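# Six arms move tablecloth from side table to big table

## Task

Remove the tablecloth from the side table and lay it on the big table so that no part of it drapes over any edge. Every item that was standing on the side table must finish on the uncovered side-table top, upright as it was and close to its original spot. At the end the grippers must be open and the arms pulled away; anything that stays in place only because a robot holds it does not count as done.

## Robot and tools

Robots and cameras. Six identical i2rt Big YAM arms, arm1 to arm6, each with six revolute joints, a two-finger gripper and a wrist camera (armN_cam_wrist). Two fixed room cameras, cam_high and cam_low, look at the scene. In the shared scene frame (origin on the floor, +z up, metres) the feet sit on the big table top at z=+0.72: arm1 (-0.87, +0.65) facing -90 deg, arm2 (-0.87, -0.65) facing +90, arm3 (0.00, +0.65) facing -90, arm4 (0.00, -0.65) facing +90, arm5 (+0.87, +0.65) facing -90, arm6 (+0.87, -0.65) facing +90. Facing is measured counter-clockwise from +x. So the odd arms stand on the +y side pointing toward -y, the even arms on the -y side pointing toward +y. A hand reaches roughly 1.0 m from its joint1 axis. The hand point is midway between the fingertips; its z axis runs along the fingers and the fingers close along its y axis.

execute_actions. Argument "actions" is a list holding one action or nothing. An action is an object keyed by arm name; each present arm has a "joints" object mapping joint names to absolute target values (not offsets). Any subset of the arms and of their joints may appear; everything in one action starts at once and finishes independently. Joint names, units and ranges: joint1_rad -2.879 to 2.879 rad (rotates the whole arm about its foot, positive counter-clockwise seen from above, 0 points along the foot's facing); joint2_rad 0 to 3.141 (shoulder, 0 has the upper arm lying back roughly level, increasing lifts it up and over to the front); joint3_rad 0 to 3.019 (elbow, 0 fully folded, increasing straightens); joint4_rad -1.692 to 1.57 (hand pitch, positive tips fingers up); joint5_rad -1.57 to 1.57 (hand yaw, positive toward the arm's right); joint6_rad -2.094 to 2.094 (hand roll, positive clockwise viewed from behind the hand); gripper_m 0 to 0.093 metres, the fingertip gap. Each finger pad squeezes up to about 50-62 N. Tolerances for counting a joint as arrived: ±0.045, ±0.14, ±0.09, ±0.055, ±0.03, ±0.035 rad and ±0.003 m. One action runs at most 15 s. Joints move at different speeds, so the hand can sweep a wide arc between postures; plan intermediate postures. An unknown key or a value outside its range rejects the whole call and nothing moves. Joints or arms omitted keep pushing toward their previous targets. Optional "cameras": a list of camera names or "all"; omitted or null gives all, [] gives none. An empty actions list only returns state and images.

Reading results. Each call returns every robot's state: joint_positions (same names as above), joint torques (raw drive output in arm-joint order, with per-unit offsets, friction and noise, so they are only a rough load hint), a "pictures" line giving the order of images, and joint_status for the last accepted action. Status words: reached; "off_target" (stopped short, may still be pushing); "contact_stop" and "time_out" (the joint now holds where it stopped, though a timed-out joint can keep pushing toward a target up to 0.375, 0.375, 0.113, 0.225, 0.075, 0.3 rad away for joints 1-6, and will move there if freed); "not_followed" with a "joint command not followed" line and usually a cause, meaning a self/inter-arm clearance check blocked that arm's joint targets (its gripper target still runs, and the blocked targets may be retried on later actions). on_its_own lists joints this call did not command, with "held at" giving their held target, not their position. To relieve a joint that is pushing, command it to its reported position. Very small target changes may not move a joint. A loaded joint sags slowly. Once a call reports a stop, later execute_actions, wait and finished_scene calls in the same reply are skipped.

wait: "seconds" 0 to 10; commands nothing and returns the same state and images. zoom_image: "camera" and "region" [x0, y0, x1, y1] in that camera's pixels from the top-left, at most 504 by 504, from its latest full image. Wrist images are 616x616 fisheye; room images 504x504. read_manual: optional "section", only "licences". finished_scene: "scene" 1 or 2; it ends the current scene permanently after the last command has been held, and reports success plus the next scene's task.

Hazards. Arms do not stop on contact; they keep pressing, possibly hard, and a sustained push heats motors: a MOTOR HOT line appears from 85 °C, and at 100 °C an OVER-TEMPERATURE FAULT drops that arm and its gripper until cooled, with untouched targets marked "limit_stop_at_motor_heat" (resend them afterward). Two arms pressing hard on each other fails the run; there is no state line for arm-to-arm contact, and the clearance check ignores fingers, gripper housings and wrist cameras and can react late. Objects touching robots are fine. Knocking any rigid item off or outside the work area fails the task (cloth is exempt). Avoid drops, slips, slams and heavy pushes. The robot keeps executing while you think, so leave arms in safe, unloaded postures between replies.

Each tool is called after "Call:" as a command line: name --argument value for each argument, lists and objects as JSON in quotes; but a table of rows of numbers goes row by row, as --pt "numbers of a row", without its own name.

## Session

Call:
execute_actions --actions '[]' --cameras '["cam_high","cam_low","arm3_cam_wrist","arm4_cam_wrist"]'

Scene clock: 0.00 s.
Joint torques (N m, as the arm reports them, + toward a larger angle): no reading
arm1.joint_positions: joint1_rad=-0.001 joint2_rad=+0.455 joint3_rad=+1.467 joint4_rad=-1.539 joint5_rad=+0.004 joint6_rad=-0.011 gripper_m=+0.094
arm1.joint_status: not commanded
arm1.hand: x=-0.8779 y=+0.5186 z=+1.3509 quat_wxyz=(-0.341, -0.624, -0.605, +0.359) (m; scene frame)
arm2.joint_positions: joint1_rad=+0.011 joint2_rad=+0.453 joint3_rad=+1.467 joint4_rad=-1.525 joint5_rad=+0.015 joint6_rad=-0.013 gripper_m=+0.095
arm2.joint_status: not commanded
arm2.hand: x=-0.8618 y=-0.5277 z=+1.3128 quat_wxyz=(-0.374, +0.597, -0.620, -0.346) (m; scene frame)
arm3.joint_positions: joint1_rad=-0.002 joint2_rad=+0.422 joint3_rad=+1.457 joint4_rad=-1.540 joint5_rad=-0.017 joint6_rad=+0.015 gripper_m=+0.094
arm3.joint_status: not commanded
arm3.hand: x=-0.0025 y=+0.5341 z=+1.3334 quat_wxyz=(-0.359, -0.623, -0.595, +0.358) (m; scene frame)
arm4.joint_positions: joint1_rad=+0.014 joint2_rad=+0.422 joint3_rad=+1.456 joint4_rad=-1.538 joint5_rad=+0.017 joint6_rad=-0.003 gripper_m=+0.094
arm4.joint_status: not commanded
arm4.hand: x=-0.0017 y=-0.5358 z=+1.3296 quat_wxyz=(-0.372, +0.604, -0.614, -0.347) (m; scene frame)
arm5.joint_positions: joint1_rad=-0.010 joint2_rad=+0.429 joint3_rad=+1.456 joint4_rad=-1.542 joint5_rad=+0.004 joint6_rad=-0.013 gripper_m=+0.095
arm5.joint_status: not commanded
arm5.hand: x=+0.8654 y=+0.5342 z=+1.3683 quat_wxyz=(-0.359, -0.604, -0.617, +0.355) (m; scene frame)
arm6.joint_positions: joint1_rad=-0.002 joint2_rad=+0.420 joint3_rad=+1.480 joint4_rad=-1.536 joint5_rad=-0.003 joint6_rad=+0.002 gripper_m=+0.095
arm6.joint_status: not commanded
arm6.hand: x=+0.8664 y=-0.5374 z=+1.3032 quat_wxyz=(-0.357, +0.617, -0.593, -0.375) (m; scene frame)
pictures: arm3_cam_wrist, arm4_cam_wrist, cam_high, cam_low
Images, in order (width x height): arm3_cam_wrist 616x616, arm4_cam_wrist 616x616, cam_high 504x504, cam_low 504x504.

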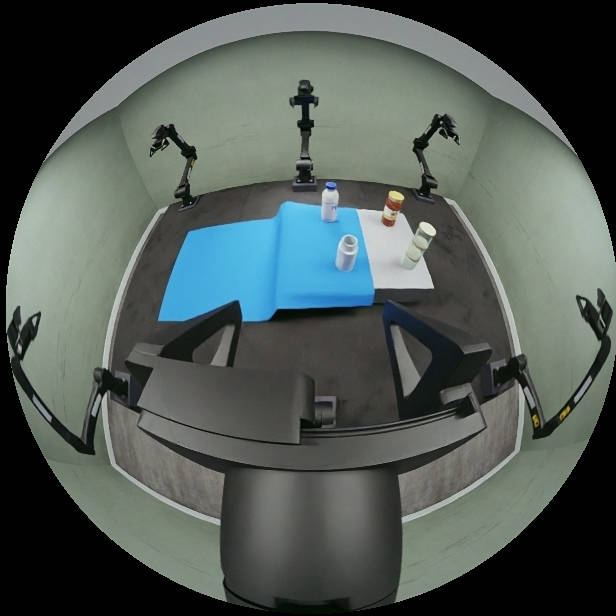

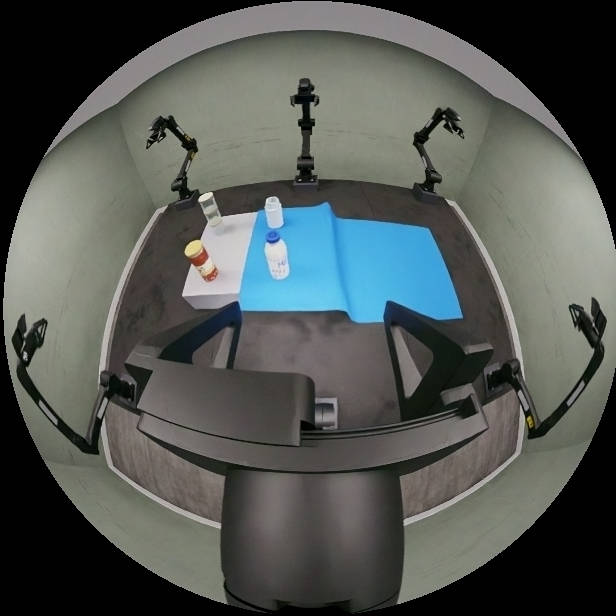

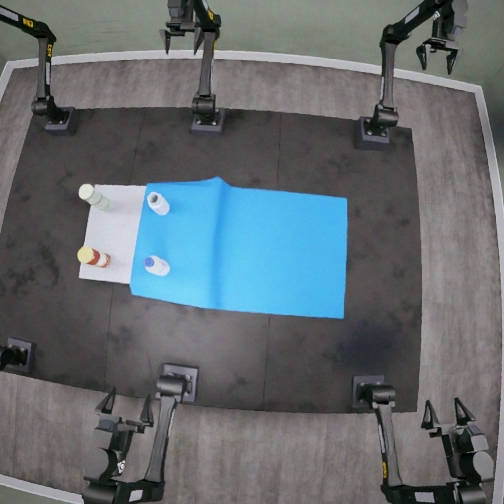

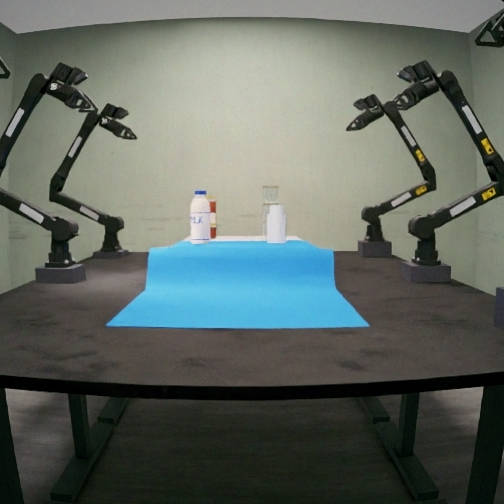

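Nearly identical; replay.

Call:
execute_actions --actions '[{"arm3":{"joints":{"joint1_rad":-0.22,"joint2_rad":1.25,"joint3_rad":0.2,"joint4_rad":0.75}},"arm4":{"joints":{"joint1_rad":0.255,"joint2_rad":1.25,"joint3_rad":0.2,"joint4_rad":0.75}},"arm5":{"joints":{"joint1_rad":-1.15,"joint2_rad":2.42,"joint3_rad":2.44,"joint4_rad":-1.02}}}]' --cameras '[]'

Call:
execute_actions --actions '[{"arm3":{"joints":{"joint3_rad":0.38,"joint4_rad":0.6}},"arm4":{"joints":{"joint3_rad":0.38,"joint4_rad":0.6}}}]' --cameras '[]'

Call:
execute_actions --actions '[{"arm3":{"joints":{"joint2_rad":1.4,"joint3_rad":0.5,"joint4_rad":0.62}},"arm4":{"joints":{"joint2_rad":1.38,"joint3_rad":0.48,"joint4_rad":0.62}}}]' --cameras '[]'

Call:
execute_actions --actions '[{"arm3":{"joints":{"joint2_rad":1.6,"joint3_rad":0.65,"joint4_rad":0.675}},"arm4":{"joints":{"joint2_rad":1.48,"joint3_rad":0.55,"joint4_rad":0.65}}}]' --cameras '["arm3_cam_wrist","arm4_cam_wrist","arm5_cam_wrist"]'

Scene clock: 3.67 s.
Joint torques (N m, as the arm reports them, + toward a larger angle): arm1=[-0.98  5.97  7.91  2.31  0.    0.17] | arm2=[-0.56  4.56  8.44  2.16  0.14 -0.1 ] | arm3=[-0.9  -4.46  6.17  3.01 -0.12 -0.14] | arm4=[-1.2  -6.26  6.3   3.28  0.09  0.01] | arm5=[  1.68 -24.93  14.33   1.02   0.08   0.1 ] | arm6=[1.29 5.49 6.62 1.73 0.   0.06]
arm1.joint_positions: joint1_rad=-0.001 joint2_rad=+0.455 joint3_rad=+1.467 joint4_rad=-1.539 joint5_rad=+0.004 joint6_rad=-0.011 gripper_m=+0.094
arm1.joint_status: not commanded
arm1.hand: x=-0.8779 y=+0.5186 z=+1.3509 quat_wxyz=(-0.341, -0.624, -0.605, +0.359) (m; scene frame)
arm2.joint_positions: joint1_rad=+0.011 joint2_rad=+0.453 joint3_rad=+1.467 joint4_rad=-1.525 joint5_rad=+0.015 joint6_rad=-0.013 gripper_m=+0.095
arm2.joint_status: not commanded
arm2.hand: x=-0.8618 y=-0.5277 z=+1.3128 quat_wxyz=(-0.374, +0.597, -0.620, -0.346) (m; scene frame)
arm3.joint_positions: joint1_rad=-0.208 joint2_rad=+1.247 joint3_rad=+0.199 joint4_rad=+0.726 joint5_rad=-0.017 joint6_rad=+0.015 gripper_m=+0.094
arm3.joint_status: all done
arm3.hand: x=-0.0927 y=+0.2711 z=+0.8775 quat_wxyz=(-0.367, -0.641, -0.499, +0.453) (m; scene frame)
arm4.joint_positions: joint1_rad=+0.244 joint2_rad=+1.242 joint3_rad=+0.204 joint4_rad=+0.731 joint5_rad=+0.017 joint6_rad=-0.003 gripper_m=+0.094
arm4.joint_status: all done
arm4.hand: x=-0.0808 y=-0.2657 z=+0.8794 quat_wxyz=(-0.381, +0.628, -0.507, -0.451) (m; scene frame)
arm5.joint_positions: joint1_rad=-1.154 joint2_rad=+2.443 joint3_rad=+2.402 joint4_rad=-1.022 joint5_rad=+0.003 joint6_rad=-0.013 gripper_m=+0.095
arm5.joint_status: all done
arm5.hand: x=+0.0951 y=+0.2834 z=+0.8973 quat_wxyz=(-0.055, -0.944, -0.218, +0.241) (m; scene frame)
arm6.joint_positions: joint1_rad=-0.002 joint2_rad=+0.420 joint3_rad=+1.480 joint4_rad=-1.536 joint5_rad=-0.003 joint6_rad=+0.002 gripper_m=+0.095
arm6.joint_status: not commanded
arm6.hand: x=+0.8664 y=-0.5374 z=+1.3032 quat_wxyz=(-0.357, +0.617, -0.593, -0.375) (m; scene frame)
pictures: none
No camera images: the call's "cameras" was empty. Leave "cameras" out to get every camera's image.

Scene clock: 4.63 s.
Joint torques (N m, as the arm reports them, + toward a larger angle): arm1=[-1.67  5.2   8.24  2.3   0.04  0.21] | arm2=[-0.54  4.54  8.44  2.16  0.14 -0.1 ] | arm3=[-0.73 -5.84  9.22  1.35 -0.13 -0.15] | arm4=[-1.23 -7.97  9.5   1.89  0.09  0.01] | arm5=[  1.79 -24.87  14.22   1.05   0.07   0.1 ] | arm6=[1.33 5.48 6.63 1.74 0.   0.06]
arm1.joint_positions: joint1_rad=-0.001 joint2_rad=+0.455 joint3_rad=+1.467 joint4_rad=-1.539 joint5_rad=+0.004 joint6_rad=-0.011 gripper_m=+0.094
arm1.joint_status: not commanded
arm1.hand: x=-0.8779 y=+0.5186 z=+1.3509 quat_wxyz=(-0.341, -0.624, -0.605, +0.359) (m; scene frame)
arm2.joint_positions: joint1_rad=+0.011 joint2_rad=+0.453 joint3_rad=+1.467 joint4_rad=-1.525 joint5_rad=+0.015 joint6_rad=-0.013 gripper_m=+0.095
arm2.joint_status: not commanded
arm2.hand: x=-0.8618 y=-0.5277 z=+1.3128 quat_wxyz=(-0.374, +0.597, -0.620, -0.346) (m; scene frame)
arm3.joint_positions: joint1_rad=-0.208 joint2_rad=+1.247 joint3_rad=+0.357 joint4_rad=+0.615 joint5_rad=-0.017 joint6_rad=+0.015 gripper_m=+0.094
arm3.joint_status: all done
arm3.hand: x=-0.1057 y=+0.2194 z=+0.9227 quat_wxyz=(-0.379, -0.630, -0.490, +0.468) (m; scene frame)
arm4.joint_positions: joint1_rad=+0.244 joint2_rad=+1.242 joint3_rad=+0.360 joint4_rad=+0.614 joint5_rad=+0.017 joint6_rad=-0.003 gripper_m=+0.094
arm4.joint_status: all done
arm4.hand: x=-0.0922 y=-0.2157 z=+0.9222 quat_wxyz=(-0.390, +0.619, -0.500, -0.463) (m; scene frame)
arm5.joint_positions: joint1_rad=-1.154 joint2_rad=+2.443 joint3_rad=+2.402 joint4_rad=-1.022 joint5_rad=+0.003 joint6_rad=-0.013 gripper_m=+0.095
arm5.joint_status: not commanded
arm5.hand: x=+0.0951 y=+0.2834 z=+0.8973 quat_wxyz=(-0.055, -0.944, -0.218, +0.241) (m; scene frame)
arm6.joint_positions: joint1_rad=-0.002 joint2_rad=+0.420 joint3_rad=+1.480 joint4_rad=-1.536 joint5_rad=-0.003 joint6_rad=+0.002 gripper_m=+0.095
arm6.joint_status: not commanded
arm6.hand: x=+0.8664 y=-0.5374 z=+1.3032 quat_wxyz=(-0.357, +0.617, -0.593, -0.375) (m; scene frame)
pictures: none
No camera images: the call's "cameras" was empty. Leave "cameras" out to get every camera's image.

Scene clock: 5.67 s.
Joint torques (N m, as the arm reports them, + toward a larger angle): arm1=[-1.03  5.4   8.24  2.36  0.03  0.15] | arm2=[-0.55  4.58  8.45  2.16  0.14 -0.1 ] | arm3=[-0.84 -7.97  9.43  2.19 -0.12 -0.15] | arm4=[-1.27 -9.92  9.88  2.69  0.09  0.01] | arm5=[  1.75 -24.72  14.24   1.06   0.08   0.1 ] | arm6=[ 1.29  5.53  6.6   1.73 -0.01  0.07]
arm1.joint_positions: joint1_rad=-0.001 joint2_rad=+0.455 joint3_rad=+1.467 joint4_rad=-1.539 joint5_rad=+0.004 joint6_rad=-0.011 gripper_m=+0.094
arm1.joint_status: not commanded
arm1.hand: x=-0.8779 y=+0.5186 z=+1.3509 quat_wxyz=(-0.341, -0.624, -0.605, +0.359) (m; scene frame)
arm2.joint_positions: joint1_rad=+0.011 joint2_rad=+0.453 joint3_rad=+1.467 joint4_rad=-1.525 joint5_rad=+0.015 joint6_rad=-0.013 gripper_m=+0.095
arm2.joint_status: not commanded
arm2.hand: x=-0.8618 y=-0.5277 z=+1.3128 quat_wxyz=(-0.374, +0.597, -0.620, -0.346) (m; scene frame)
arm3.joint_positions: joint1_rad=-0.208 joint2_rad=+1.396 joint3_rad=+0.471 joint4_rad=+0.615 joint5_rad=-0.017 joint6_rad=+0.015 gripper_m=+0.094
arm3.joint_status: all done
arm3.hand: x=-0.1165 y=+0.1768 z=+0.9099 quat_wxyz=(-0.370, -0.639, -0.497, +0.457) (m; scene frame)
arm4.joint_positions: joint1_rad=+0.244 joint2_rad=+1.369 joint3_rad=+0.451 joint4_rad=+0.614 joint5_rad=+0.017 joint6_rad=-0.003 gripper_m=+0.094
arm4.joint_status: all done
arm4.hand: x=-0.0995 y=-0.1810 z=+0.9095 quat_wxyz=(-0.381, +0.628, -0.507, -0.452) (m; scene frame)
arm5.joint_positions: joint1_rad=-1.154 joint2_rad=+2.443 joint3_rad=+2.402 joint4_rad=-1.022 joint5_rad=+0.003 joint6_rad=-0.013 gripper_m=+0.095
arm5.joint_status: not commanded
arm5.hand: x=+0.0951 y=+0.2834 z=+0.8973 quat_wxyz=(-0.055, -0.944, -0.218, +0.241) (m; scene frame)
arm6.joint_positions: joint1_rad=-0.002 joint2_rad=+0.420 joint3_rad=+1.480 joint4_rad=-1.536 joint5_rad=-0.003 joint6_rad=+0.002 gripper_m=+0.095
arm6.joint_status: not commanded
arm6.hand: x=+0.8664 y=-0.5374 z=+1.3032 quat_wxyz=(-0.357, +0.617, -0.593, -0.375) (m; scene frame)
pictures: none
No camera images: the call's "cameras" was empty. Leave "cameras" out to get every camera's image.

Scene clock: 6.57 s.
Joint torques (N m, as the arm reports them, + toward a larger angle): arm1=[-0.4   6.74  8.2   2.35  0.04  0.19] | arm2=[-0.56  4.54  8.44  2.17  0.14 -0.1 ] | arm3=[ -0.83 -10.37   8.77   2.79  -0.12  -0.15] | arm4=[ -1.3  -11.39   9.6    3.18   0.09   0.01] | arm5=[  1.71 -24.73  14.26   1.05   0.08   0.1 ] | arm6=[1.18 5.59 6.63 1.73 0.   0.06]
arm1.joint_positions: joint1_rad=-0.001 joint2_rad=+0.455 joint3_rad=+1.467 joint4_rad=-1.539 joint5_rad=+0.004 joint6_rad=-0.011 gripper_m=+0.094
arm1.joint_status: not commanded
arm1.hand: x=-0.8779 y=+0.5186 z=+1.3509 quat_wxyz=(-0.341, -0.624, -0.605, +0.359) (m; scene frame)
arm2.joint_positions: joint1_rad=+0.011 joint2_rad=+0.453 joint3_rad=+1.467 joint4_rad=-1.525 joint5_rad=+0.015 joint6_rad=-0.013 gripper_m=+0.095
arm2.joint_status: not commanded
arm2.hand: x=-0.8618 y=-0.5277 z=+1.3128 quat_wxyz=(-0.374, +0.597, -0.620, -0.346) (m; scene frame)
arm3.joint_positions: joint1_rad=-0.208 joint2_rad=+1.598 joint3_rad=+0.625 joint4_rad=+0.653 joint5_rad=-0.017 joint6_rad=+0.015 gripper_m=+0.094
arm3.joint_status: all done
arm3.hand: x=-0.1315 y=+0.1169 z=+0.8892 quat_wxyz=(-0.368, -0.641, -0.498, +0.454) (m; scene frame)
arm4.joint_positions: joint1_rad=+0.244 joint2_rad=+1.467 joint3_rad=+0.521 joint4_rad=+0.634 joint5_rad=+0.017 joint6_rad=-0.003 gripper_m=+0.094
arm4.joint_status: all done
arm4.hand: x=-0.1054 y=-0.1530 z=+0.9006 quat_wxyz=(-0.379, +0.629, -0.508, -0.449) (m; scene frame)
arm5.joint_positions: joint1_rad=-1.154 joint2_rad=+2.443 joint3_rad=+2.402 joint4_rad=-1.022 joint5_rad=+0.003 joint6_rad=-0.013 gripper_m=+0.095
arm5.joint_status: not commanded
arm5.hand: x=+0.0951 y=+0.2834 z=+0.8973 quat_wxyz=(-0.055, -0.944, -0.218, +0.241) (m; scene frame)
arm6.joint_positions: joint1_rad=-0.002 joint2_rad=+0.420 joint3_rad=+1.480 joint4_rad=-1.536 joint5_rad=-0.003 joint6_rad=+0.002 gripper_m=+0.095
arm6.joint_status: not commanded
arm6.hand: x=+0.8664 y=-0.5374 z=+1.3032 quat_wxyz=(-0.357, +0.617, -0.593, -0.375) (m; scene frame)
pictures: arm3_cam_wrist, arm4_cam_wrist, arm5_cam_wrist
Images, in order (width x height): arm3_cam_wrist 616x616, arm4_cam_wrist 616x616, arm5_cam_wrist 616x616.

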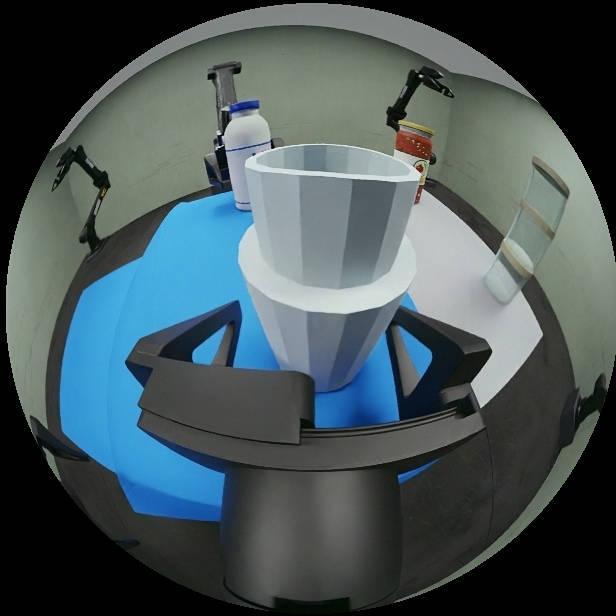

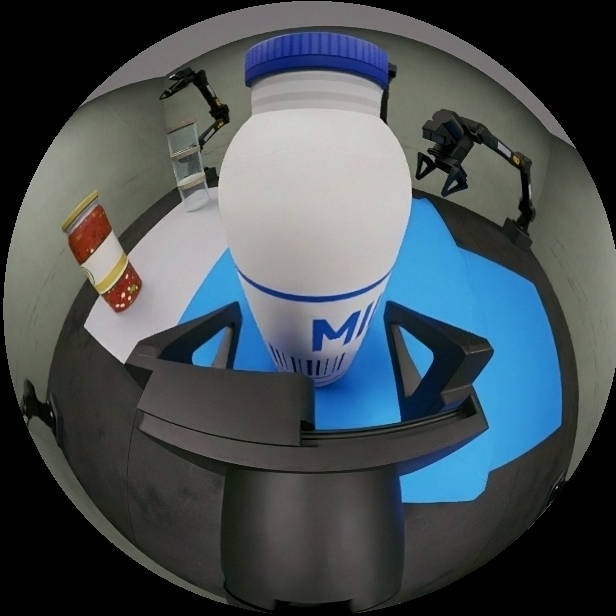

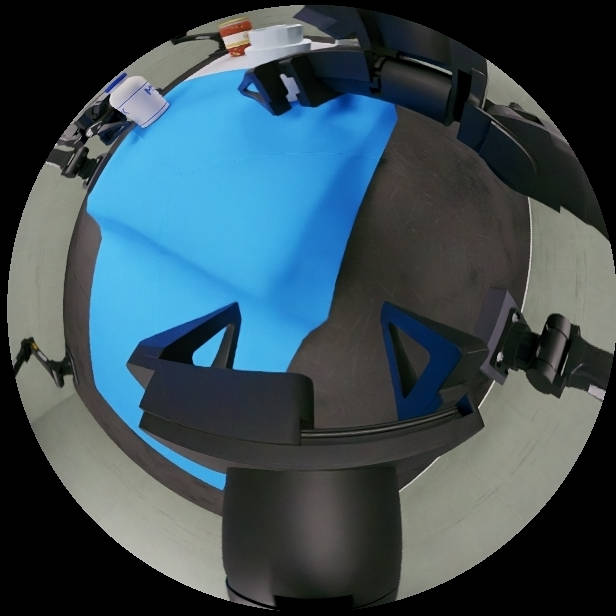

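Call:
execute_actions --actions '[{"arm3":{"joints":{"gripper_m":0.0}},"arm4":{"joints":{"gripper_m":0.0}},"arm5":{"joints":{"joint2_rad":2.63}}}]' --cameras '[]'

Call:
execute_actions --actions '[{"arm3":{"joints":{"joint2_rad":1.42,"joint4_rad":0.53}},"arm4":{"joints":{"joint2_rad":1.28,"joint4_rad":0.50}},"arm5":{"joints":{"gripper_m":0.0}}}]' --cameras '[]'

Call:
execute_actions --actions '[{"arm5":{"joints":{"joint2_rad":2.5}}}]' --cameras '[]'

Call:
execute_actions --actions '[{"arm5":{"joints":{"joint1_rad":-0.5,"joint2_rad":1.6,"joint3_rad":1.12,"joint4_rad":-0.62}}}]' --cameras '["cam_high"]'

Scene clock: 9.17 s.
Joint torques (N m, as the arm reports them, + toward a larger angle): arm1=[-0.96  5.53  8.12  2.24  0.07  0.13] | arm2=[-0.55  4.56  8.44  2.16  0.14 -0.1 ] | arm3=[ -0.82 -10.91   8.81   2.89  -0.14  -0.15] | arm4=[ -1.27 -11.37   9.64   3.16   0.05   0.01] | arm5=[  1.23 -23.4   11.76   0.77  -0.05   0.11] | arm6=[ 1.34  5.49  6.62  1.72 -0.01  0.06]
arm1.joint_positions: joint1_rad=-0.001 joint2_rad=+0.455 joint3_rad=+1.467 joint4_rad=-1.539 joint5_rad=+0.004 joint6_rad=-0.011 gripper_m=+0.094
arm1.joint_status: not commanded
arm1.hand: x=-0.8779 y=+0.5186 z=+1.3509 quat_wxyz=(-0.341, -0.624, -0.605, +0.359) (m; scene frame)
arm2.joint_positions: joint1_rad=+0.011 joint2_rad=+0.453 joint3_rad=+1.467 joint4_rad=-1.525 joint5_rad=+0.015 joint6_rad=-0.013 gripper_m=+0.095
arm2.joint_status: not commanded
arm2.hand: x=-0.8618 y=-0.5277 z=+1.3128 quat_wxyz=(-0.374, +0.597, -0.620, -0.346) (m; scene frame)
arm3.joint_positions: joint1_rad=-0.209 joint2_rad=+1.598 joint3_rad=+0.625 joint4_rad=+0.654 joint5_rad=-0.017 joint6_rad=+0.015 gripper_m=+0.065
arm3.joint_status: gripper_m off_target (ended at +0.065, target +0.000)
arm3.hand: x=-0.1320 y=+0.1170 z=+0.8893 quat_wxyz=(-0.368, -0.641, -0.498, +0.454) (m; scene frame)
arm4.joint_positions: joint1_rad=+0.244 joint2_rad=+1.467 joint3_rad=+0.521 joint4_rad=+0.634 joint5_rad=+0.018 joint6_rad=-0.003 gripper_m=+0.065
arm4.joint_status: gripper_m off_target (ended at +0.065, target +0.000)
arm4.hand: x=-0.1053 y=-0.1529 z=+0.9006 quat_wxyz=(-0.380, +0.629, -0.508, -0.449) (m; scene frame)
arm5.joint_positions: joint1_rad=-1.150 joint2_rad=+2.625 joint3_rad=+2.422 joint4_rad=-1.022 joint5_rad=+0.007 joint6_rad=-0.014 gripper_m=+0.095
arm5.joint_status: all done
arm5.hand: x=+0.1106 y=+0.2866 z=+0.7562 quat_wxyz=(-0.036, -0.960, -0.224, +0.165) (m; scene frame)
arm6.joint_positions: joint1_rad=-0.002 joint2_rad=+0.420 joint3_rad=+1.480 joint4_rad=-1.536 joint5_rad=-0.003 joint6_rad=+0.002 gripper_m=+0.095
arm6.joint_status: not commanded
arm6.hand: x=+0.8664 y=-0.5374 z=+1.3032 quat_wxyz=(-0.357, +0.617, -0.593, -0.375) (m; scene frame)
pictures: none
No camera images: the call's "cameras" was empty. Leave "cameras" out to get every camera's image.

Scene clock: 10.20 s.
Joint torques (N m, as the arm reports them, + toward a larger angle): arm1=[-0.91  5.33  8.53  2.05  0.03  0.15] | arm2=[-0.54  4.58  8.43  2.16  0.14 -0.1 ] | arm3=[ -0.82 -10.    10.04   1.84  -0.14  -0.15] | arm4=[ -1.28 -12.88  10.82   3.12   0.05   0.01] | arm5=[  1.55 -23.27  11.72   0.78  -0.06   0.11] | arm6=[ 1.27  5.57  6.63  1.74 -0.01  0.07]
arm1.joint_positions: joint1_rad=-0.001 joint2_rad=+0.455 joint3_rad=+1.467 joint4_rad=-1.539 joint5_rad=+0.004 joint6_rad=-0.011 gripper_m=+0.094
arm1.joint_status: not commanded
arm1.hand: x=-0.8779 y=+0.5186 z=+1.3509 quat_wxyz=(-0.341, -0.624, -0.605, +0.359) (m; scene frame)
arm2.joint_positions: joint1_rad=+0.011 joint2_rad=+0.453 joint3_rad=+1.467 joint4_rad=-1.525 joint5_rad=+0.015 joint6_rad=-0.013 gripper_m=+0.095
arm2.joint_status: not commanded
arm2.hand: x=-0.8618 y=-0.5277 z=+1.3128 quat_wxyz=(-0.374, +0.597, -0.620, -0.346) (m; scene frame)
arm3.joint_positions: joint1_rad=-0.209 joint2_rad=+1.423 joint3_rad=+0.625 joint4_rad=+0.535 joint5_rad=-0.017 joint6_rad=+0.015 gripper_m=+0.065
arm3.joint_status: all done
arm3.hand: x=-0.1293 y=+0.1277 z=+0.9529 quat_wxyz=(-0.382, -0.627, -0.488, +0.472) (m; scene frame)
arm4.joint_positions: joint1_rad=+0.244 joint2_rad=+1.300 joint3_rad=+0.521 joint4_rad=+0.485 joint5_rad=+0.018 joint6_rad=-0.003 gripper_m=+0.065
arm4.joint_status: all done
arm4.hand: x=-0.1028 y=-0.1671 z=+0.9454 quat_wxyz=(-0.384, +0.625, -0.505, -0.455) (m; scene frame)
arm5.joint_positions: joint1_rad=-1.150 joint2_rad=+2.625 joint3_rad=+2.422 joint4_rad=-1.022 joint5_rad=+0.007 joint6_rad=-0.014 gripper_m=+0.001
arm5.joint_status: all done
arm5.hand: x=+0.1104 y=+0.2869 z=+0.7562 quat_wxyz=(-0.036, -0.960, -0.224, +0.165) (m; scene frame)
arm6.joint_positions: joint1_rad=-0.002 joint2_rad=+0.420 joint3_rad=+1.480 joint4_rad=-1.536 joint5_rad=-0.003 joint6_rad=+0.002 gripper_m=+0.095
arm6.joint_status: not commanded
arm6.hand: x=+0.8664 y=-0.5374 z=+1.3032 quat_wxyz=(-0.357, +0.617, -0.593, -0.375) (m; scene frame)
pictures: none
No camera images: the call's "cameras" was empty. Leave "cameras" out to get every camera's image.

Scene clock: 11.40 s.
Joint torques (N m, as the arm reports them, + toward a larger angle): arm1=[-1.04  4.62  7.95  2.29  0.08  0.16] | arm2=[-0.54  4.57  8.44  2.17  0.14 -0.1 ] | arm3=[-0.81 -9.96 10.12  1.75 -0.15 -0.15] | arm4=[ -1.23 -13.09  10.78   3.12   0.05   0.01] | arm5=[  1.41 -23.19  12.17   1.    -0.06   0.11] | arm6=[1.25 5.54 6.61 1.7  0.   0.06]
arm1.joint_positions: joint1_rad=-0.001 joint2_rad=+0.455 joint3_rad=+1.467 joint4_rad=-1.539 joint5_rad=+0.004 joint6_rad=-0.011 gripper_m=+0.094
arm1.joint_status: not commanded
arm1.hand: x=-0.8779 y=+0.5186 z=+1.3509 quat_wxyz=(-0.341, -0.624, -0.605, +0.359) (m; scene frame)
arm2.joint_positions: joint1_rad=+0.011 joint2_rad=+0.453 joint3_rad=+1.467 joint4_rad=-1.525 joint5_rad=+0.015 joint6_rad=-0.013 gripper_m=+0.095
arm2.joint_status: not commanded
arm2.hand: x=-0.8618 y=-0.5277 z=+1.3128 quat_wxyz=(-0.374, +0.597, -0.620, -0.346) (m; scene frame)
arm3.joint_positions: joint1_rad=-0.209 joint2_rad=+1.423 joint3_rad=+0.625 joint4_rad=+0.535 joint5_rad=-0.017 joint6_rad=+0.015 gripper_m=+0.065
arm3.joint_status: not commanded
arm3.hand: x=-0.1293 y=+0.1277 z=+0.9529 quat_wxyz=(-0.382, -0.627, -0.488, +0.472) (m; scene frame)
arm4.joint_positions: joint1_rad=+0.244 joint2_rad=+1.300 joint3_rad=+0.521 joint4_rad=+0.485 joint5_rad=+0.018 joint6_rad=-0.003 gripper_m=+0.065
arm4.joint_status: not commanded
arm4.hand: x=-0.1028 y=-0.1671 z=+0.9454 quat_wxyz=(-0.384, +0.625, -0.505, -0.455) (m; scene frame)
arm5.joint_positions: joint1_rad=-1.150 joint2_rad=+2.497 joint3_rad=+2.422 joint4_rad=-1.022 joint5_rad=+0.007 joint6_rad=-0.014 gripper_m=+0.001
arm5.joint_status: all done
arm5.hand: x=+0.0947 y=+0.2801 z=+0.8624 quat_wxyz=(-0.050, -0.947, -0.221, +0.226) (m; scene frame)
arm6.joint_positions: joint1_rad=-0.002 joint2_rad=+0.420 joint3_rad=+1.480 joint4_rad=-1.536 joint5_rad=-0.003 joint6_rad=+0.002 gripper_m=+0.095
arm6.joint_status: not commanded
arm6.hand: x=+0.8664 y=-0.5374 z=+1.3032 quat_wxyz=(-0.357, +0.617, -0.593, -0.375) (m; scene frame)
pictures: none
No camera images: the call's "cameras" was empty. Leave "cameras" out to get every camera's image.

Scene clock: 13.23 s.
Joint torques (N m, as the arm reports them, + toward a larger angle): arm1=[-1.27  5.79  8.21  2.27  0.06  0.2 ] | arm2=[-0.53  4.55  8.44  2.17  0.14 -0.1 ] | arm3=[-0.93 -9.91 10.13  1.77 -0.14 -0.15] | arm4=[ -1.25 -13.08  10.79   3.12   0.05   0.02] | arm5=[  1.79 -13.34  11.08   0.97   0.01   0.11] | arm6=[1.23 5.55 6.62 1.71 0.   0.07]
arm1.joint_positions: joint1_rad=-0.001 joint2_rad=+0.455 joint3_rad=+1.467 joint4_rad=-1.539 joint5_rad=+0.004 joint6_rad=-0.011 gripper_m=+0.094
arm1.joint_status: not commanded
arm1.hand: x=-0.8779 y=+0.5186 z=+1.3509 quat_wxyz=(-0.341, -0.624, -0.605, +0.359) (m; scene frame)
arm2.joint_positions: joint1_rad=+0.011 joint2_rad=+0.453 joint3_rad=+1.467 joint4_rad=-1.525 joint5_rad=+0.015 joint6_rad=-0.013 gripper_m=+0.095
arm2.joint_status: not commanded
arm2.hand: x=-0.8618 y=-0.5277 z=+1.3128 quat_wxyz=(-0.374, +0.597, -0.620, -0.346) (m; scene frame)
arm3.joint_positions: joint1_rad=-0.209 joint2_rad=+1.423 joint3_rad=+0.625 joint4_rad=+0.535 joint5_rad=-0.017 joint6_rad=+0.015 gripper_m=+0.065
arm3.joint_status: not commanded
arm3.hand: x=-0.1293 y=+0.1277 z=+0.9529 quat_wxyz=(-0.382, -0.627, -0.488, +0.472) (m; scene frame)
arm4.joint_positions: joint1_rad=+0.244 joint2_rad=+1.300 joint3_rad=+0.521 joint4_rad=+0.485 joint5_rad=+0.018 joint6_rad=-0.003 gripper_m=+0.065
arm4.joint_status: not commanded
arm4.hand: x=-0.1028 y=-0.1671 z=+0.9454 quat_wxyz=(-0.384, +0.625, -0.505, -0.455) (m; scene frame)
arm5.joint_positions: joint1_rad=-0.505 joint2_rad=+1.615 joint3_rad=+1.100 joint4_rad=-0.622 joint5_rad=+0.004 joint6_rad=-0.014 gripper_m=+0.001
arm5.joint_status: all done
arm5.hand: x=+0.6187 y=+0.1694 z=+0.9056 quat_wxyz=(-0.112, -0.832, -0.512, +0.182) (m; scene frame)
arm6.joint_positions: joint1_rad=-0.002 joint2_rad=+0.420 joint3_rad=+1.480 joint4_rad=-1.536 joint5_rad=-0.003 joint6_rad=+0.002 gripper_m=+0.095
arm6.joint_status: not commanded
arm6.hand: x=+0.8664 y=-0.5374 z=+1.3032 quat_wxyz=(-0.357, +0.617, -0.593, -0.375) (m; scene frame)
pictures: cam_high
Images, in order (width x height): cam_high 504x504.

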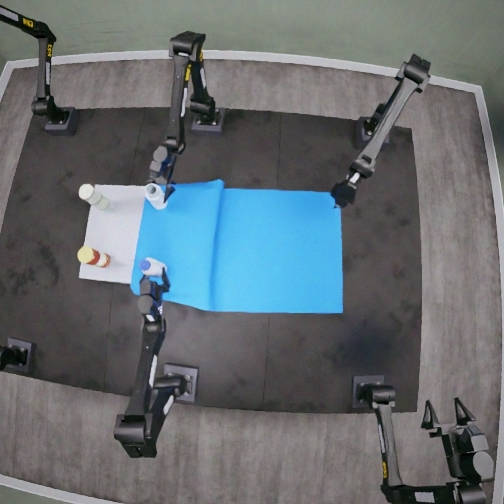

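Missed. Retry with a look.

Call:
execute_actions --actions '[{"arm5":{"joints":{"joint1_rad":-1.13,"joint2_rad":2.5,"joint3_rad":2.44,"joint4_rad":-1.02,"gripper_m":0.09}}}]' --cameras '["arm5_cam_wrist"]'

Scene clock: 15.97 s.
Joint torques (N m, as the arm reports them, + toward a larger angle): arm1=[-1.1   5.01  7.87  2.14  0.05  0.17] | arm2=[-0.56  4.57  8.44  2.17  0.14 -0.1 ] | arm3=[-0.76 -9.97 10.11  1.72 -0.14 -0.14] | arm4=[ -1.24 -13.08  10.78   3.13   0.05   0.01] | arm5=[  0.89 -23.24  13.69   0.68  -0.07   0.11] | arm6=[1.27 5.56 6.61 1.73 0.   0.06]
arm1.joint_positions: joint1_rad=-0.001 joint2_rad=+0.455 joint3_rad=+1.467 joint4_rad=-1.539 joint5_rad=+0.004 joint6_rad=-0.011 gripper_m=+0.094
arm1.joint_status: not commanded
arm1.hand: x=-0.8779 y=+0.5186 z=+1.3509 quat_wxyz=(-0.341, -0.624, -0.605, +0.359) (m; scene frame)
arm2.joint_positions: joint1_rad=+0.011 joint2_rad=+0.453 joint3_rad=+1.467 joint4_rad=-1.525 joint5_rad=+0.015 joint6_rad=-0.013 gripper_m=+0.095
arm2.joint_status: not commanded
arm2.hand: x=-0.8618 y=-0.5277 z=+1.3128 quat_wxyz=(-0.374, +0.597, -0.620, -0.346) (m; scene frame)
arm3.joint_positions: joint1_rad=-0.209 joint2_rad=+1.423 joint3_rad=+0.625 joint4_rad=+0.535 joint5_rad=-0.017 joint6_rad=+0.015 gripper_m=+0.065
arm3.joint_status: not commanded
arm3.hand: x=-0.1293 y=+0.1277 z=+0.9529 quat_wxyz=(-0.382, -0.627, -0.488, +0.472) (m; scene frame)
arm4.joint_positions: joint1_rad=+0.244 joint2_rad=+1.300 joint3_rad=+0.521 joint4_rad=+0.485 joint5_rad=+0.018 joint6_rad=-0.003 gripper_m=+0.065
arm4.joint_status: not commanded
arm4.hand: x=-0.1028 y=-0.1671 z=+0.9454 quat_wxyz=(-0.384, +0.625, -0.505, -0.455) (m; scene frame)
arm5.joint_positions: joint1_rad=-1.122 joint2_rad=+2.500 joint3_rad=+2.406 joint4_rad=-1.016 joint5_rad=+0.007 joint6_rad=-0.014 gripper_m=+0.090
arm5.joint_status: all done
arm5.hand: x=+0.1081 y=+0.2597 z=+0.8531 quat_wxyz=(-0.052, -0.946, -0.235, +0.219) (m; scene frame)
arm6.joint_positions: joint1_rad=-0.002 joint2_rad=+0.420 joint3_rad=+1.480 joint4_rad=-1.536 joint5_rad=-0.003 joint6_rad=+0.002 gripper_m=+0.095
arm6.joint_status: not commanded
arm6.hand: x=+0.8664 y=-0.5374 z=+1.3032 quat_wxyz=(-0.357, +0.617, -0.593, -0.375) (m; scene frame)
pictures: arm5_cam_wrist
Images, in order (width x height): arm5_cam_wrist 616x616.

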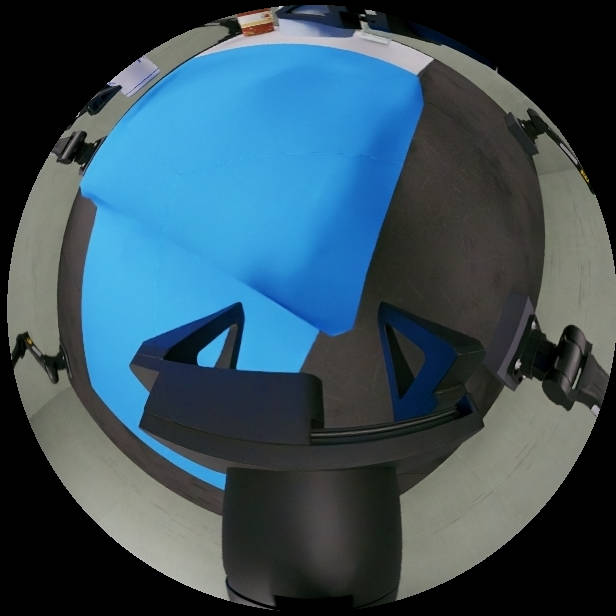

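Call:
execute_actions --actions '[{"arm5":{"joints":{"joint2_rad":2.62}}}]' --cameras '["arm5_cam_wrist"]'

Call:
execute_actions --actions '[{"arm5":{"joints":{"gripper_m":0.0}}}]' --cameras '[]'

Call:
execute_actions --actions '[{"arm5":{"joints":{"joint2_rad":2.5}}}]' --cameras '["cam_low"]'

Scene clock: 17.83 s.
Joint torques (N m, as the arm reports them, + toward a larger angle): arm1=[-0.69  5.09  8.02  2.43  0.12  0.18] | arm2=[-0.54  4.57  8.44  2.17  0.14 -0.1 ] | arm3=[-0.76 -9.87 10.12  1.74 -0.14 -0.14] | arm4=[ -1.27 -13.08  10.79   3.12   0.05   0.01] | arm5=[  0.8  -24.3   12.86   0.41  -0.02   0.11] | arm6=[1.18 5.58 6.58 1.74 0.   0.06]
arm1.joint_positions: joint1_rad=-0.001 joint2_rad=+0.455 joint3_rad=+1.467 joint4_rad=-1.539 joint5_rad=+0.004 joint6_rad=-0.011 gripper_m=+0.094
arm1.joint_status: not commanded
arm1.hand: x=-0.8779 y=+0.5186 z=+1.3509 quat_wxyz=(-0.341, -0.624, -0.605, +0.359) (m; scene frame)
arm2.joint_positions: joint1_rad=+0.011 joint2_rad=+0.453 joint3_rad=+1.467 joint4_rad=-1.525 joint5_rad=+0.015 joint6_rad=-0.013 gripper_m=+0.095
arm2.joint_status: not commanded
arm2.hand: x=-0.8618 y=-0.5277 z=+1.3128 quat_wxyz=(-0.374, +0.597, -0.620, -0.346) (m; scene frame)
arm3.joint_positions: joint1_rad=-0.209 joint2_rad=+1.423 joint3_rad=+0.625 joint4_rad=+0.535 joint5_rad=-0.017 joint6_rad=+0.015 gripper_m=+0.065
arm3.joint_status: not commanded
arm3.hand: x=-0.1293 y=+0.1277 z=+0.9529 quat_wxyz=(-0.382, -0.627, -0.488, +0.472) (m; scene frame)
arm4.joint_positions: joint1_rad=+0.244 joint2_rad=+1.300 joint3_rad=+0.521 joint4_rad=+0.485 joint5_rad=+0.018 joint6_rad=-0.003 gripper_m=+0.065
arm4.joint_status: not commanded
arm4.hand: x=-0.1028 y=-0.1671 z=+0.9454 quat_wxyz=(-0.384, +0.625, -0.505, -0.455) (m; scene frame)
arm5.joint_positions: joint1_rad=-1.123 joint2_rad=+2.628 joint3_rad=+2.410 joint4_rad=-1.013 joint5_rad=+0.005 joint6_rad=-0.013 gripper_m=+0.090
arm5.joint_status: all done
arm5.hand: x=+0.1229 y=+0.2671 z=+0.7490 quat_wxyz=(-0.038, -0.957, -0.237, +0.161) (m; scene frame)
arm6.joint_positions: joint1_rad=-0.002 joint2_rad=+0.420 joint3_rad=+1.480 joint4_rad=-1.536 joint5_rad=-0.003 joint6_rad=+0.002 gripper_m=+0.095
arm6.joint_status: not commanded
arm6.hand: x=+0.8664 y=-0.5374 z=+1.3032 quat_wxyz=(-0.357, +0.617, -0.593, -0.375) (m; scene frame)
pictures: arm5_cam_wrist
Images, in order (width x height): arm5_cam_wrist 616x616.

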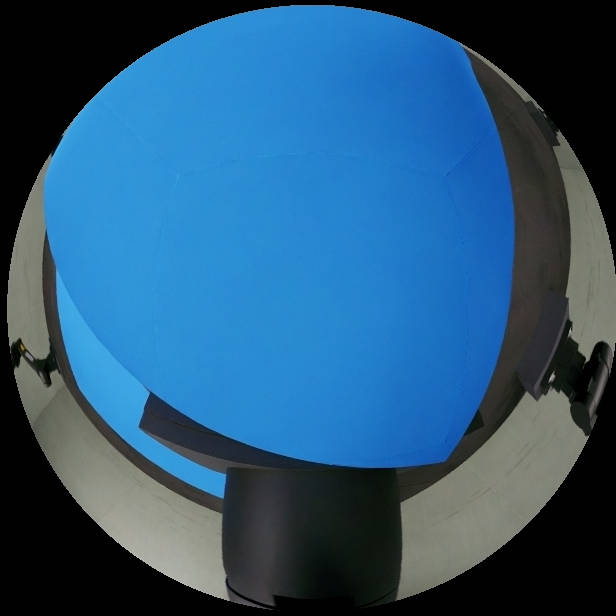

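Scene clock: 18.53 s.
Joint torques (N m, as the arm reports them, + toward a larger angle): arm1=[-0.17  5.6   7.97  2.09  0.01  0.14] | arm2=[-0.54  4.6   8.44  2.15  0.14 -0.1 ] | arm3=[-0.88 -9.84 10.1   1.74 -0.15 -0.15] | arm4=[ -1.32 -13.04  10.8    3.12   0.05   0.01] | arm5=[  1.01 -24.02  12.82   0.43  -0.02   0.11] | arm6=[1.26 5.54 6.61 1.74 0.   0.06]
arm1.joint_positions: joint1_rad=-0.001 joint2_rad=+0.455 joint3_rad=+1.467 joint4_rad=-1.539 joint5_rad=+0.004 joint6_rad=-0.011 gripper_m=+0.094
arm1.joint_status: not commanded
arm1.hand: x=-0.8779 y=+0.5186 z=+1.3509 quat_wxyz=(-0.341, -0.624, -0.605, +0.359) (m; scene frame)
arm2.joint_positions: joint1_rad=+0.011 joint2_rad=+0.453 joint3_rad=+1.467 joint4_rad=-1.525 joint5_rad=+0.015 joint6_rad=-0.013 gripper_m=+0.095
arm2.joint_status: not commanded
arm2.hand: x=-0.8618 y=-0.5277 z=+1.3128 quat_wxyz=(-0.374, +0.597, -0.620, -0.346) (m; scene frame)
arm3.joint_positions: joint1_rad=-0.209 joint2_rad=+1.423 joint3_rad=+0.625 joint4_rad=+0.535 joint5_rad=-0.017 joint6_rad=+0.015 gripper_m=+0.065
arm3.joint_status: not commanded
arm3.hand: x=-0.1293 y=+0.1277 z=+0.9529 quat_wxyz=(-0.382, -0.627, -0.488, +0.472) (m; scene frame)
arm4.joint_positions: joint1_rad=+0.244 joint2_rad=+1.300 joint3_rad=+0.521 joint4_rad=+0.485 joint5_rad=+0.018 joint6_rad=-0.003 gripper_m=+0.065
arm4.joint_status: not commanded
arm4.hand: x=-0.1028 y=-0.1671 z=+0.9454 quat_wxyz=(-0.384, +0.625, -0.505, -0.455) (m; scene frame)
arm5.joint_positions: joint1_rad=-1.123 joint2_rad=+2.628 joint3_rad=+2.410 joint4_rad=-1.013 joint5_rad=+0.005 joint6_rad=-0.013 gripper_m=+0.001
arm5.joint_status: all done
arm5.hand: x=+0.1228 y=+0.2673 z=+0.7490 quat_wxyz=(-0.038, -0.957, -0.237, +0.161) (m; scene frame)
arm6.joint_positions: joint1_rad=-0.002 joint2_rad=+0.420 joint3_rad=+1.480 joint4_rad=-1.536 joint5_rad=-0.003 joint6_rad=+0.002 gripper_m=+0.095
arm6.joint_status: not commanded
arm6.hand: x=+0.8664 y=-0.5374 z=+1.3032 quat_wxyz=(-0.357, +0.617, -0.593, -0.375) (m; scene frame)
pictures: none
No camera images: the call's "cameras" was empty. Leave "cameras" out to get every camera's image.

Scene clock: 19.70 s.
Joint torques (N m, as the arm reports them, + toward a larger angle): arm1=[-1.25  5.67  8.14  2.25  0.02  0.15] | arm2=[-0.55  4.59  8.44  2.16  0.14 -0.1 ] | arm3=[-0.82 -9.88 10.1   1.74 -0.14 -0.15] | arm4=[ -1.25 -13.09  10.79   3.14   0.05   0.01] | arm5=[  1.   -22.82  13.33   0.72  -0.02   0.11] | arm6=[1.4  5.56 6.6  1.74 0.   0.07]
arm1.joint_positions: joint1_rad=-0.001 joint2_rad=+0.455 joint3_rad=+1.467 joint4_rad=-1.539 joint5_rad=+0.004 joint6_rad=-0.011 gripper_m=+0.094
arm1.joint_status: not commanded
arm1.hand: x=-0.8779 y=+0.5186 z=+1.3509 quat_wxyz=(-0.341, -0.624, -0.605, +0.359) (m; scene frame)
arm2.joint_positions: joint1_rad=+0.011 joint2_rad=+0.453 joint3_rad=+1.467 joint4_rad=-1.525 joint5_rad=+0.015 joint6_rad=-0.013 gripper_m=+0.095
arm2.joint_status: not commanded
arm2.hand: x=-0.8618 y=-0.5277 z=+1.3128 quat_wxyz=(-0.374, +0.597, -0.620, -0.346) (m; scene frame)
arm3.joint_positions: joint1_rad=-0.209 joint2_rad=+1.423 joint3_rad=+0.625 joint4_rad=+0.535 joint5_rad=-0.017 joint6_rad=+0.015 gripper_m=+0.065
arm3.joint_status: not commanded
arm3.hand: x=-0.1293 y=+0.1277 z=+0.9529 quat_wxyz=(-0.382, -0.627, -0.488, +0.472) (m; scene frame)
arm4.joint_positions: joint1_rad=+0.244 joint2_rad=+1.300 joint3_rad=+0.521 joint4_rad=+0.485 joint5_rad=+0.018 joint6_rad=-0.003 gripper_m=+0.065
arm4.joint_status: not commanded
arm4.hand: x=-0.1028 y=-0.1671 z=+0.9454 quat_wxyz=(-0.384, +0.625, -0.505, -0.455) (m; scene frame)
arm5.joint_positions: joint1_rad=-1.123 joint2_rad=+2.496 joint3_rad=+2.410 joint4_rad=-1.016 joint5_rad=+0.005 joint6_rad=-0.013 gripper_m=+0.001
arm5.joint_status: all done
arm5.hand: x=+0.1067 y=+0.2599 z=+0.8581 quat_wxyz=(-0.053, -0.945, -0.234, +0.223) (m; scene frame)
arm6.joint_positions: joint1_rad=-0.002 joint2_rad=+0.420 joint3_rad=+1.480 joint4_rad=-1.536 joint5_rad=-0.003 joint6_rad=+0.002 gripper_m=+0.095
arm6.joint_status: not commanded
arm6.hand: x=+0.8664 y=-0.5374 z=+1.3032 quat_wxyz=(-0.357, +0.617, -0.593, -0.375) (m; scene frame)
pictures: cam_low
Images, in order (width x height): cam_low 504x504.

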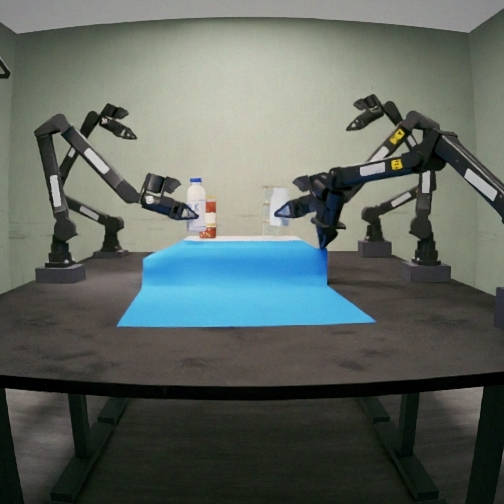

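Call:
execute_actions --actions '[{"arm5":{"joints":{"joint1_rad":-1.09,"joint6_rad":1.57,"gripper_m":0.09}}}]' --cameras '[]'

Call:
execute_actions --actions '[{"arm5":{"joints":{"joint2_rad":2.56}}}]' --cameras '["arm5_cam_wrist","cam_low"]'

Call:
execute_actions --actions '[{"arm5":{"joints":{"gripper_m":0.0}}}]' --cameras '[]'

Call:
execute_actions --actions '[{"arm5":{"joints":{"joint2_rad":2.46}}}]' --cameras '["cam_low"]'

Scene clock: 22.87 s.
Joint torques (N m, as the arm reports them, + toward a larger angle): arm1=[-1.06  5.37  7.88  1.89  0.05  0.19] | arm2=[-0.53  4.56  8.44  2.17  0.14 -0.1 ] | arm3=[-0.84 -9.7  10.12  1.75 -0.14 -0.14] | arm4=[ -1.26 -13.1   10.8    3.13   0.05   0.01] | arm5=[  1.64 -22.9   13.23   0.68   0.05   0.26] | arm6=[ 1.23  5.46  6.61  1.73 -0.01  0.07]
arm1.joint_positions: joint1_rad=-0.001 joint2_rad=+0.455 joint3_rad=+1.467 joint4_rad=-1.539 joint5_rad=+0.004 joint6_rad=-0.011 gripper_m=+0.094
arm1.joint_status: not commanded
arm1.hand: x=-0.8779 y=+0.5186 z=+1.3509 quat_wxyz=(-0.341, -0.624, -0.605, +0.359) (m; scene frame)
arm2.joint_positions: joint1_rad=+0.011 joint2_rad=+0.453 joint3_rad=+1.467 joint4_rad=-1.525 joint5_rad=+0.015 joint6_rad=-0.013 gripper_m=+0.095
arm2.joint_status: not commanded
arm2.hand: x=-0.8618 y=-0.5277 z=+1.3128 quat_wxyz=(-0.374, +0.597, -0.620, -0.346) (m; scene frame)
arm3.joint_positions: joint1_rad=-0.209 joint2_rad=+1.423 joint3_rad=+0.625 joint4_rad=+0.535 joint5_rad=-0.017 joint6_rad=+0.015 gripper_m=+0.065
arm3.joint_status: not commanded
arm3.hand: x=-0.1293 y=+0.1277 z=+0.9529 quat_wxyz=(-0.382, -0.627, -0.488, +0.472) (m; scene frame)
arm4.joint_positions: joint1_rad=+0.244 joint2_rad=+1.300 joint3_rad=+0.521 joint4_rad=+0.485 joint5_rad=+0.018 joint6_rad=-0.003 gripper_m=+0.065
arm4.joint_status: not commanded
arm4.hand: x=-0.1028 y=-0.1671 z=+0.9454 quat_wxyz=(-0.384, +0.625, -0.505, -0.455) (m; scene frame)
arm5.joint_positions: joint1_rad=-1.090 joint2_rad=+2.496 joint3_rad=+2.410 joint4_rad=-1.016 joint5_rad=+0.005 joint6_rad=+1.553 gripper_m=+0.090
arm5.joint_status: all done
arm5.hand: x=+0.1199 y=+0.2351 z=+0.8583 quat_wxyz=(-0.197, -0.843, +0.487, +0.117) (m; scene frame)
arm6.joint_positions: joint1_rad=-0.002 joint2_rad=+0.420 joint3_rad=+1.480 joint4_rad=-1.536 joint5_rad=-0.003 joint6_rad=+0.002 gripper_m=+0.095
arm6.joint_status: not commanded
arm6.hand: x=+0.8664 y=-0.5374 z=+1.3032 quat_wxyz=(-0.357, +0.617, -0.593, -0.375) (m; scene frame)
pictures: none
No camera images: the call's "cameras" was empty. Leave "cameras" out to get every camera's image.

Scene clock: 23.77 s.
Joint torques (N m, as the arm reports them, + toward a larger angle): arm1=[-0.45  5.83  8.05  2.18  0.08  0.17] | arm2=[-0.53  4.56  8.44  2.17  0.14 -0.1 ] | arm3=[-0.82 -9.93 10.11  1.76 -0.13 -0.15] | arm4=[ -1.27 -13.12  10.78   3.12   0.05   0.01] | arm5=[  1.48 -20.78  12.7    0.59   0.06   0.22] | arm6=[1.25 5.51 6.61 1.72 0.   0.06]
arm1.joint_positions: joint1_rad=-0.001 joint2_rad=+0.455 joint3_rad=+1.467 joint4_rad=-1.539 joint5_rad=+0.004 joint6_rad=-0.011 gripper_m=+0.094
arm1.joint_status: not commanded
arm1.hand: x=-0.8779 y=+0.5186 z=+1.3509 quat_wxyz=(-0.341, -0.624, -0.605, +0.359) (m; scene frame)
arm2.joint_positions: joint1_rad=+0.011 joint2_rad=+0.453 joint3_rad=+1.467 joint4_rad=-1.525 joint5_rad=+0.015 joint6_rad=-0.013 gripper_m=+0.095
arm2.joint_status: not commanded
arm2.hand: x=-0.8618 y=-0.5277 z=+1.3128 quat_wxyz=(-0.374, +0.597, -0.620, -0.346) (m; scene frame)
arm3.joint_positions: joint1_rad=-0.209 joint2_rad=+1.423 joint3_rad=+0.625 joint4_rad=+0.535 joint5_rad=-0.017 joint6_rad=+0.015 gripper_m=+0.065
arm3.joint_status: not commanded
arm3.hand: x=-0.1293 y=+0.1277 z=+0.9529 quat_wxyz=(-0.382, -0.627, -0.488, +0.472) (m; scene frame)
arm4.joint_positions: joint1_rad=+0.244 joint2_rad=+1.300 joint3_rad=+0.521 joint4_rad=+0.485 joint5_rad=+0.018 joint6_rad=-0.003 gripper_m=+0.065
arm4.joint_status: not commanded
arm4.hand: x=-0.1028 y=-0.1671 z=+0.9454 quat_wxyz=(-0.384, +0.625, -0.505, -0.455) (m; scene frame)
arm5.joint_positions: joint1_rad=-1.090 joint2_rad=+2.519 joint3_rad=+2.415 joint4_rad=-1.014 joint5_rad=+0.005 joint6_rad=+1.555 gripper_m=+0.090
arm5.joint_status: all done
arm5.hand: x=+0.1203 y=+0.2352 z=+0.8415 quat_wxyz=(-0.190, -0.844, +0.489, +0.113) (m; scene frame)
arm6.joint_positions: joint1_rad=-0.002 joint2_rad=+0.420 joint3_rad=+1.480 joint4_rad=-1.536 joint5_rad=-0.003 joint6_rad=+0.002 gripper_m=+0.095
arm6.joint_status: not commanded
arm6.hand: x=+0.8664 y=-0.5374 z=+1.3032 quat_wxyz=(-0.357, +0.617, -0.593, -0.375) (m; scene frame)
pictures: arm5_cam_wrist, cam_low
Images, in order (width x height): arm5_cam_wrist 616x616, cam_low 504x504.

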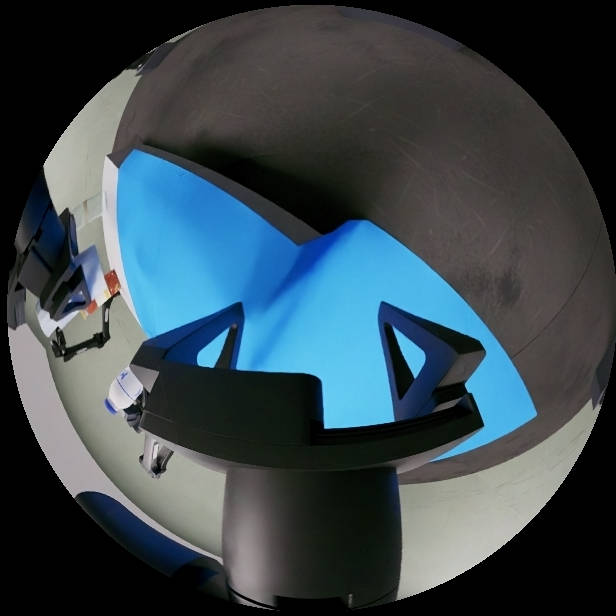

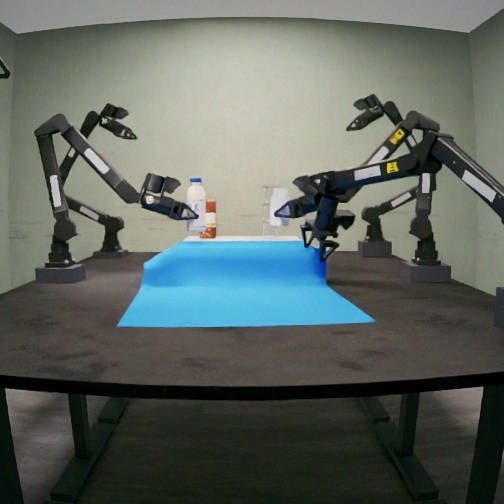

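Scene clock: 24.97 s.
Joint torques (N m, as the arm reports them, + toward a larger angle): arm1=[-1.07  5.43  8.13  2.33  0.01  0.17] | arm2=[-0.53  4.6   8.43  2.17  0.14 -0.1 ] | arm3=[-0.85 -9.82 10.11  1.76 -0.15 -0.14] | arm4=[ -1.28 -13.11  10.79   3.12   0.05   0.01] | arm5=[  1.43 -22.45  10.68   0.51   0.07   0.22] | arm6=[1.34 5.48 6.61 1.73 0.   0.06]
arm1.joint_positions: joint1_rad=-0.001 joint2_rad=+0.455 joint3_rad=+1.467 joint4_rad=-1.539 joint5_rad=+0.004 joint6_rad=-0.011 gripper_m=+0.094
arm1.joint_status: not commanded
arm1.hand: x=-0.8779 y=+0.5186 z=+1.3509 quat_wxyz=(-0.341, -0.624, -0.605, +0.359) (m; scene frame)
arm2.joint_positions: joint1_rad=+0.011 joint2_rad=+0.453 joint3_rad=+1.467 joint4_rad=-1.525 joint5_rad=+0.015 joint6_rad=-0.013 gripper_m=+0.095
arm2.joint_status: not commanded
arm2.hand: x=-0.8618 y=-0.5277 z=+1.3128 quat_wxyz=(-0.374, +0.597, -0.620, -0.346) (m; scene frame)
arm3.joint_positions: joint1_rad=-0.209 joint2_rad=+1.423 joint3_rad=+0.625 joint4_rad=+0.535 joint5_rad=-0.017 joint6_rad=+0.015 gripper_m=+0.065
arm3.joint_status: not commanded
arm3.hand: x=-0.1293 y=+0.1277 z=+0.9529 quat_wxyz=(-0.382, -0.627, -0.488, +0.472) (m; scene frame)
arm4.joint_positions: joint1_rad=+0.244 joint2_rad=+1.300 joint3_rad=+0.521 joint4_rad=+0.485 joint5_rad=+0.018 joint6_rad=-0.003 gripper_m=+0.065
arm4.joint_status: not commanded
arm4.hand: x=-0.1028 y=-0.1671 z=+0.9454 quat_wxyz=(-0.384, +0.625, -0.505, -0.455) (m; scene frame)
arm5.joint_positions: joint1_rad=-1.090 joint2_rad=+2.543 joint3_rad=+2.436 joint4_rad=-1.013 joint5_rad=+0.005 joint6_rad=+1.555 gripper_m=+0.001
arm5.joint_status: all done
arm5.hand: x=+0.1177 y=+0.2336 z=+0.8315 quat_wxyz=(-0.189, -0.844, +0.489, +0.112) (m; scene frame)
arm6.joint_positions: joint1_rad=-0.002 joint2_rad=+0.420 joint3_rad=+1.480 joint4_rad=-1.536 joint5_rad=-0.003 joint6_rad=+0.002 gripper_m=+0.095
arm6.joint_status: not commanded
arm6.hand: x=+0.8664 y=-0.5374 z=+1.3032 quat_wxyz=(-0.357, +0.617, -0.593, -0.375) (m; scene frame)
pictures: none
No camera images: the call's "cameras" was empty. Leave "cameras" out to get every camera's image.

Scene clock: 25.97 s.
Joint torques (N m, as the arm reports them, + toward a larger angle): arm1=[-1.2   5.89  8.    2.09  0.03  0.16] | arm2=[-0.57  4.56  8.44  2.16  0.14 -0.1 ] | arm3=[-0.66 -9.93 10.12  1.74 -0.14 -0.14] | arm4=[ -1.27 -13.04  10.79   3.12   0.05   0.01] | arm5=[  1.49 -24.19  11.29   0.67   0.07   0.21] | arm6=[1.28 5.46 6.6  1.7  0.   0.06]
arm1.joint_positions: joint1_rad=-0.001 joint2_rad=+0.455 joint3_rad=+1.467 joint4_rad=-1.539 joint5_rad=+0.004 joint6_rad=-0.011 gripper_m=+0.094
arm1.joint_status: not commanded
arm1.hand: x=-0.8779 y=+0.5186 z=+1.3509 quat_wxyz=(-0.341, -0.624, -0.605, +0.359) (m; scene frame)
arm2.joint_positions: joint1_rad=+0.011 joint2_rad=+0.453 joint3_rad=+1.467 joint4_rad=-1.525 joint5_rad=+0.015 joint6_rad=-0.013 gripper_m=+0.095
arm2.joint_status: not commanded
arm2.hand: x=-0.8618 y=-0.5277 z=+1.3128 quat_wxyz=(-0.374, +0.597, -0.620, -0.346) (m; scene frame)
arm3.joint_positions: joint1_rad=-0.209 joint2_rad=+1.423 joint3_rad=+0.625 joint4_rad=+0.535 joint5_rad=-0.017 joint6_rad=+0.015 gripper_m=+0.065
arm3.joint_status: not commanded
arm3.hand: x=-0.1293 y=+0.1277 z=+0.9529 quat_wxyz=(-0.382, -0.627, -0.488, +0.472) (m; scene frame)
arm4.joint_positions: joint1_rad=+0.244 joint2_rad=+1.300 joint3_rad=+0.521 joint4_rad=+0.485 joint5_rad=+0.018 joint6_rad=-0.003 gripper_m=+0.065
arm4.joint_status: not commanded
arm4.hand: x=-0.1028 y=-0.1671 z=+0.9454 quat_wxyz=(-0.384, +0.625, -0.505, -0.455) (m; scene frame)
arm5.joint_positions: joint1_rad=-1.090 joint2_rad=+2.476 joint3_rad=+2.431 joint4_rad=-1.015 joint5_rad=+0.005 joint6_rad=+1.555 gripper_m=+0.001
arm5.joint_status: all done
arm5.hand: x=+0.1139 y=+0.2319 z=+0.8856 quat_wxyz=(-0.214, -0.838, +0.486, +0.127) (m; scene frame)
arm6.joint_positions: joint1_rad=-0.002 joint2_rad=+0.420 joint3_rad=+1.480 joint4_rad=-1.536 joint5_rad=-0.003 joint6_rad=+0.002 gripper_m=+0.095
arm6.joint_status: not commanded
arm6.hand: x=+0.8664 y=-0.5374 z=+1.3032 quat_wxyz=(-0.357, +0.617, -0.593, -0.375) (m; scene frame)
pictures: cam_low
Images, in order (width x height): cam_low 504x504.

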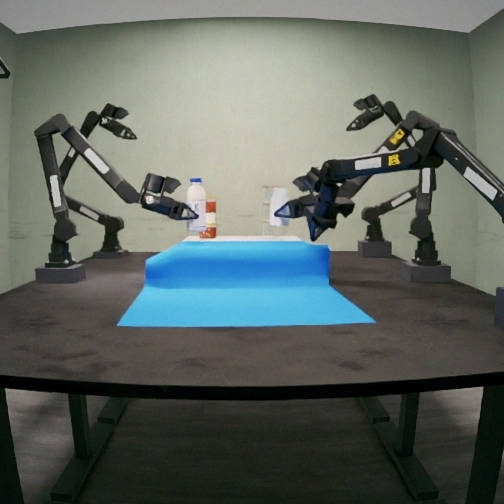

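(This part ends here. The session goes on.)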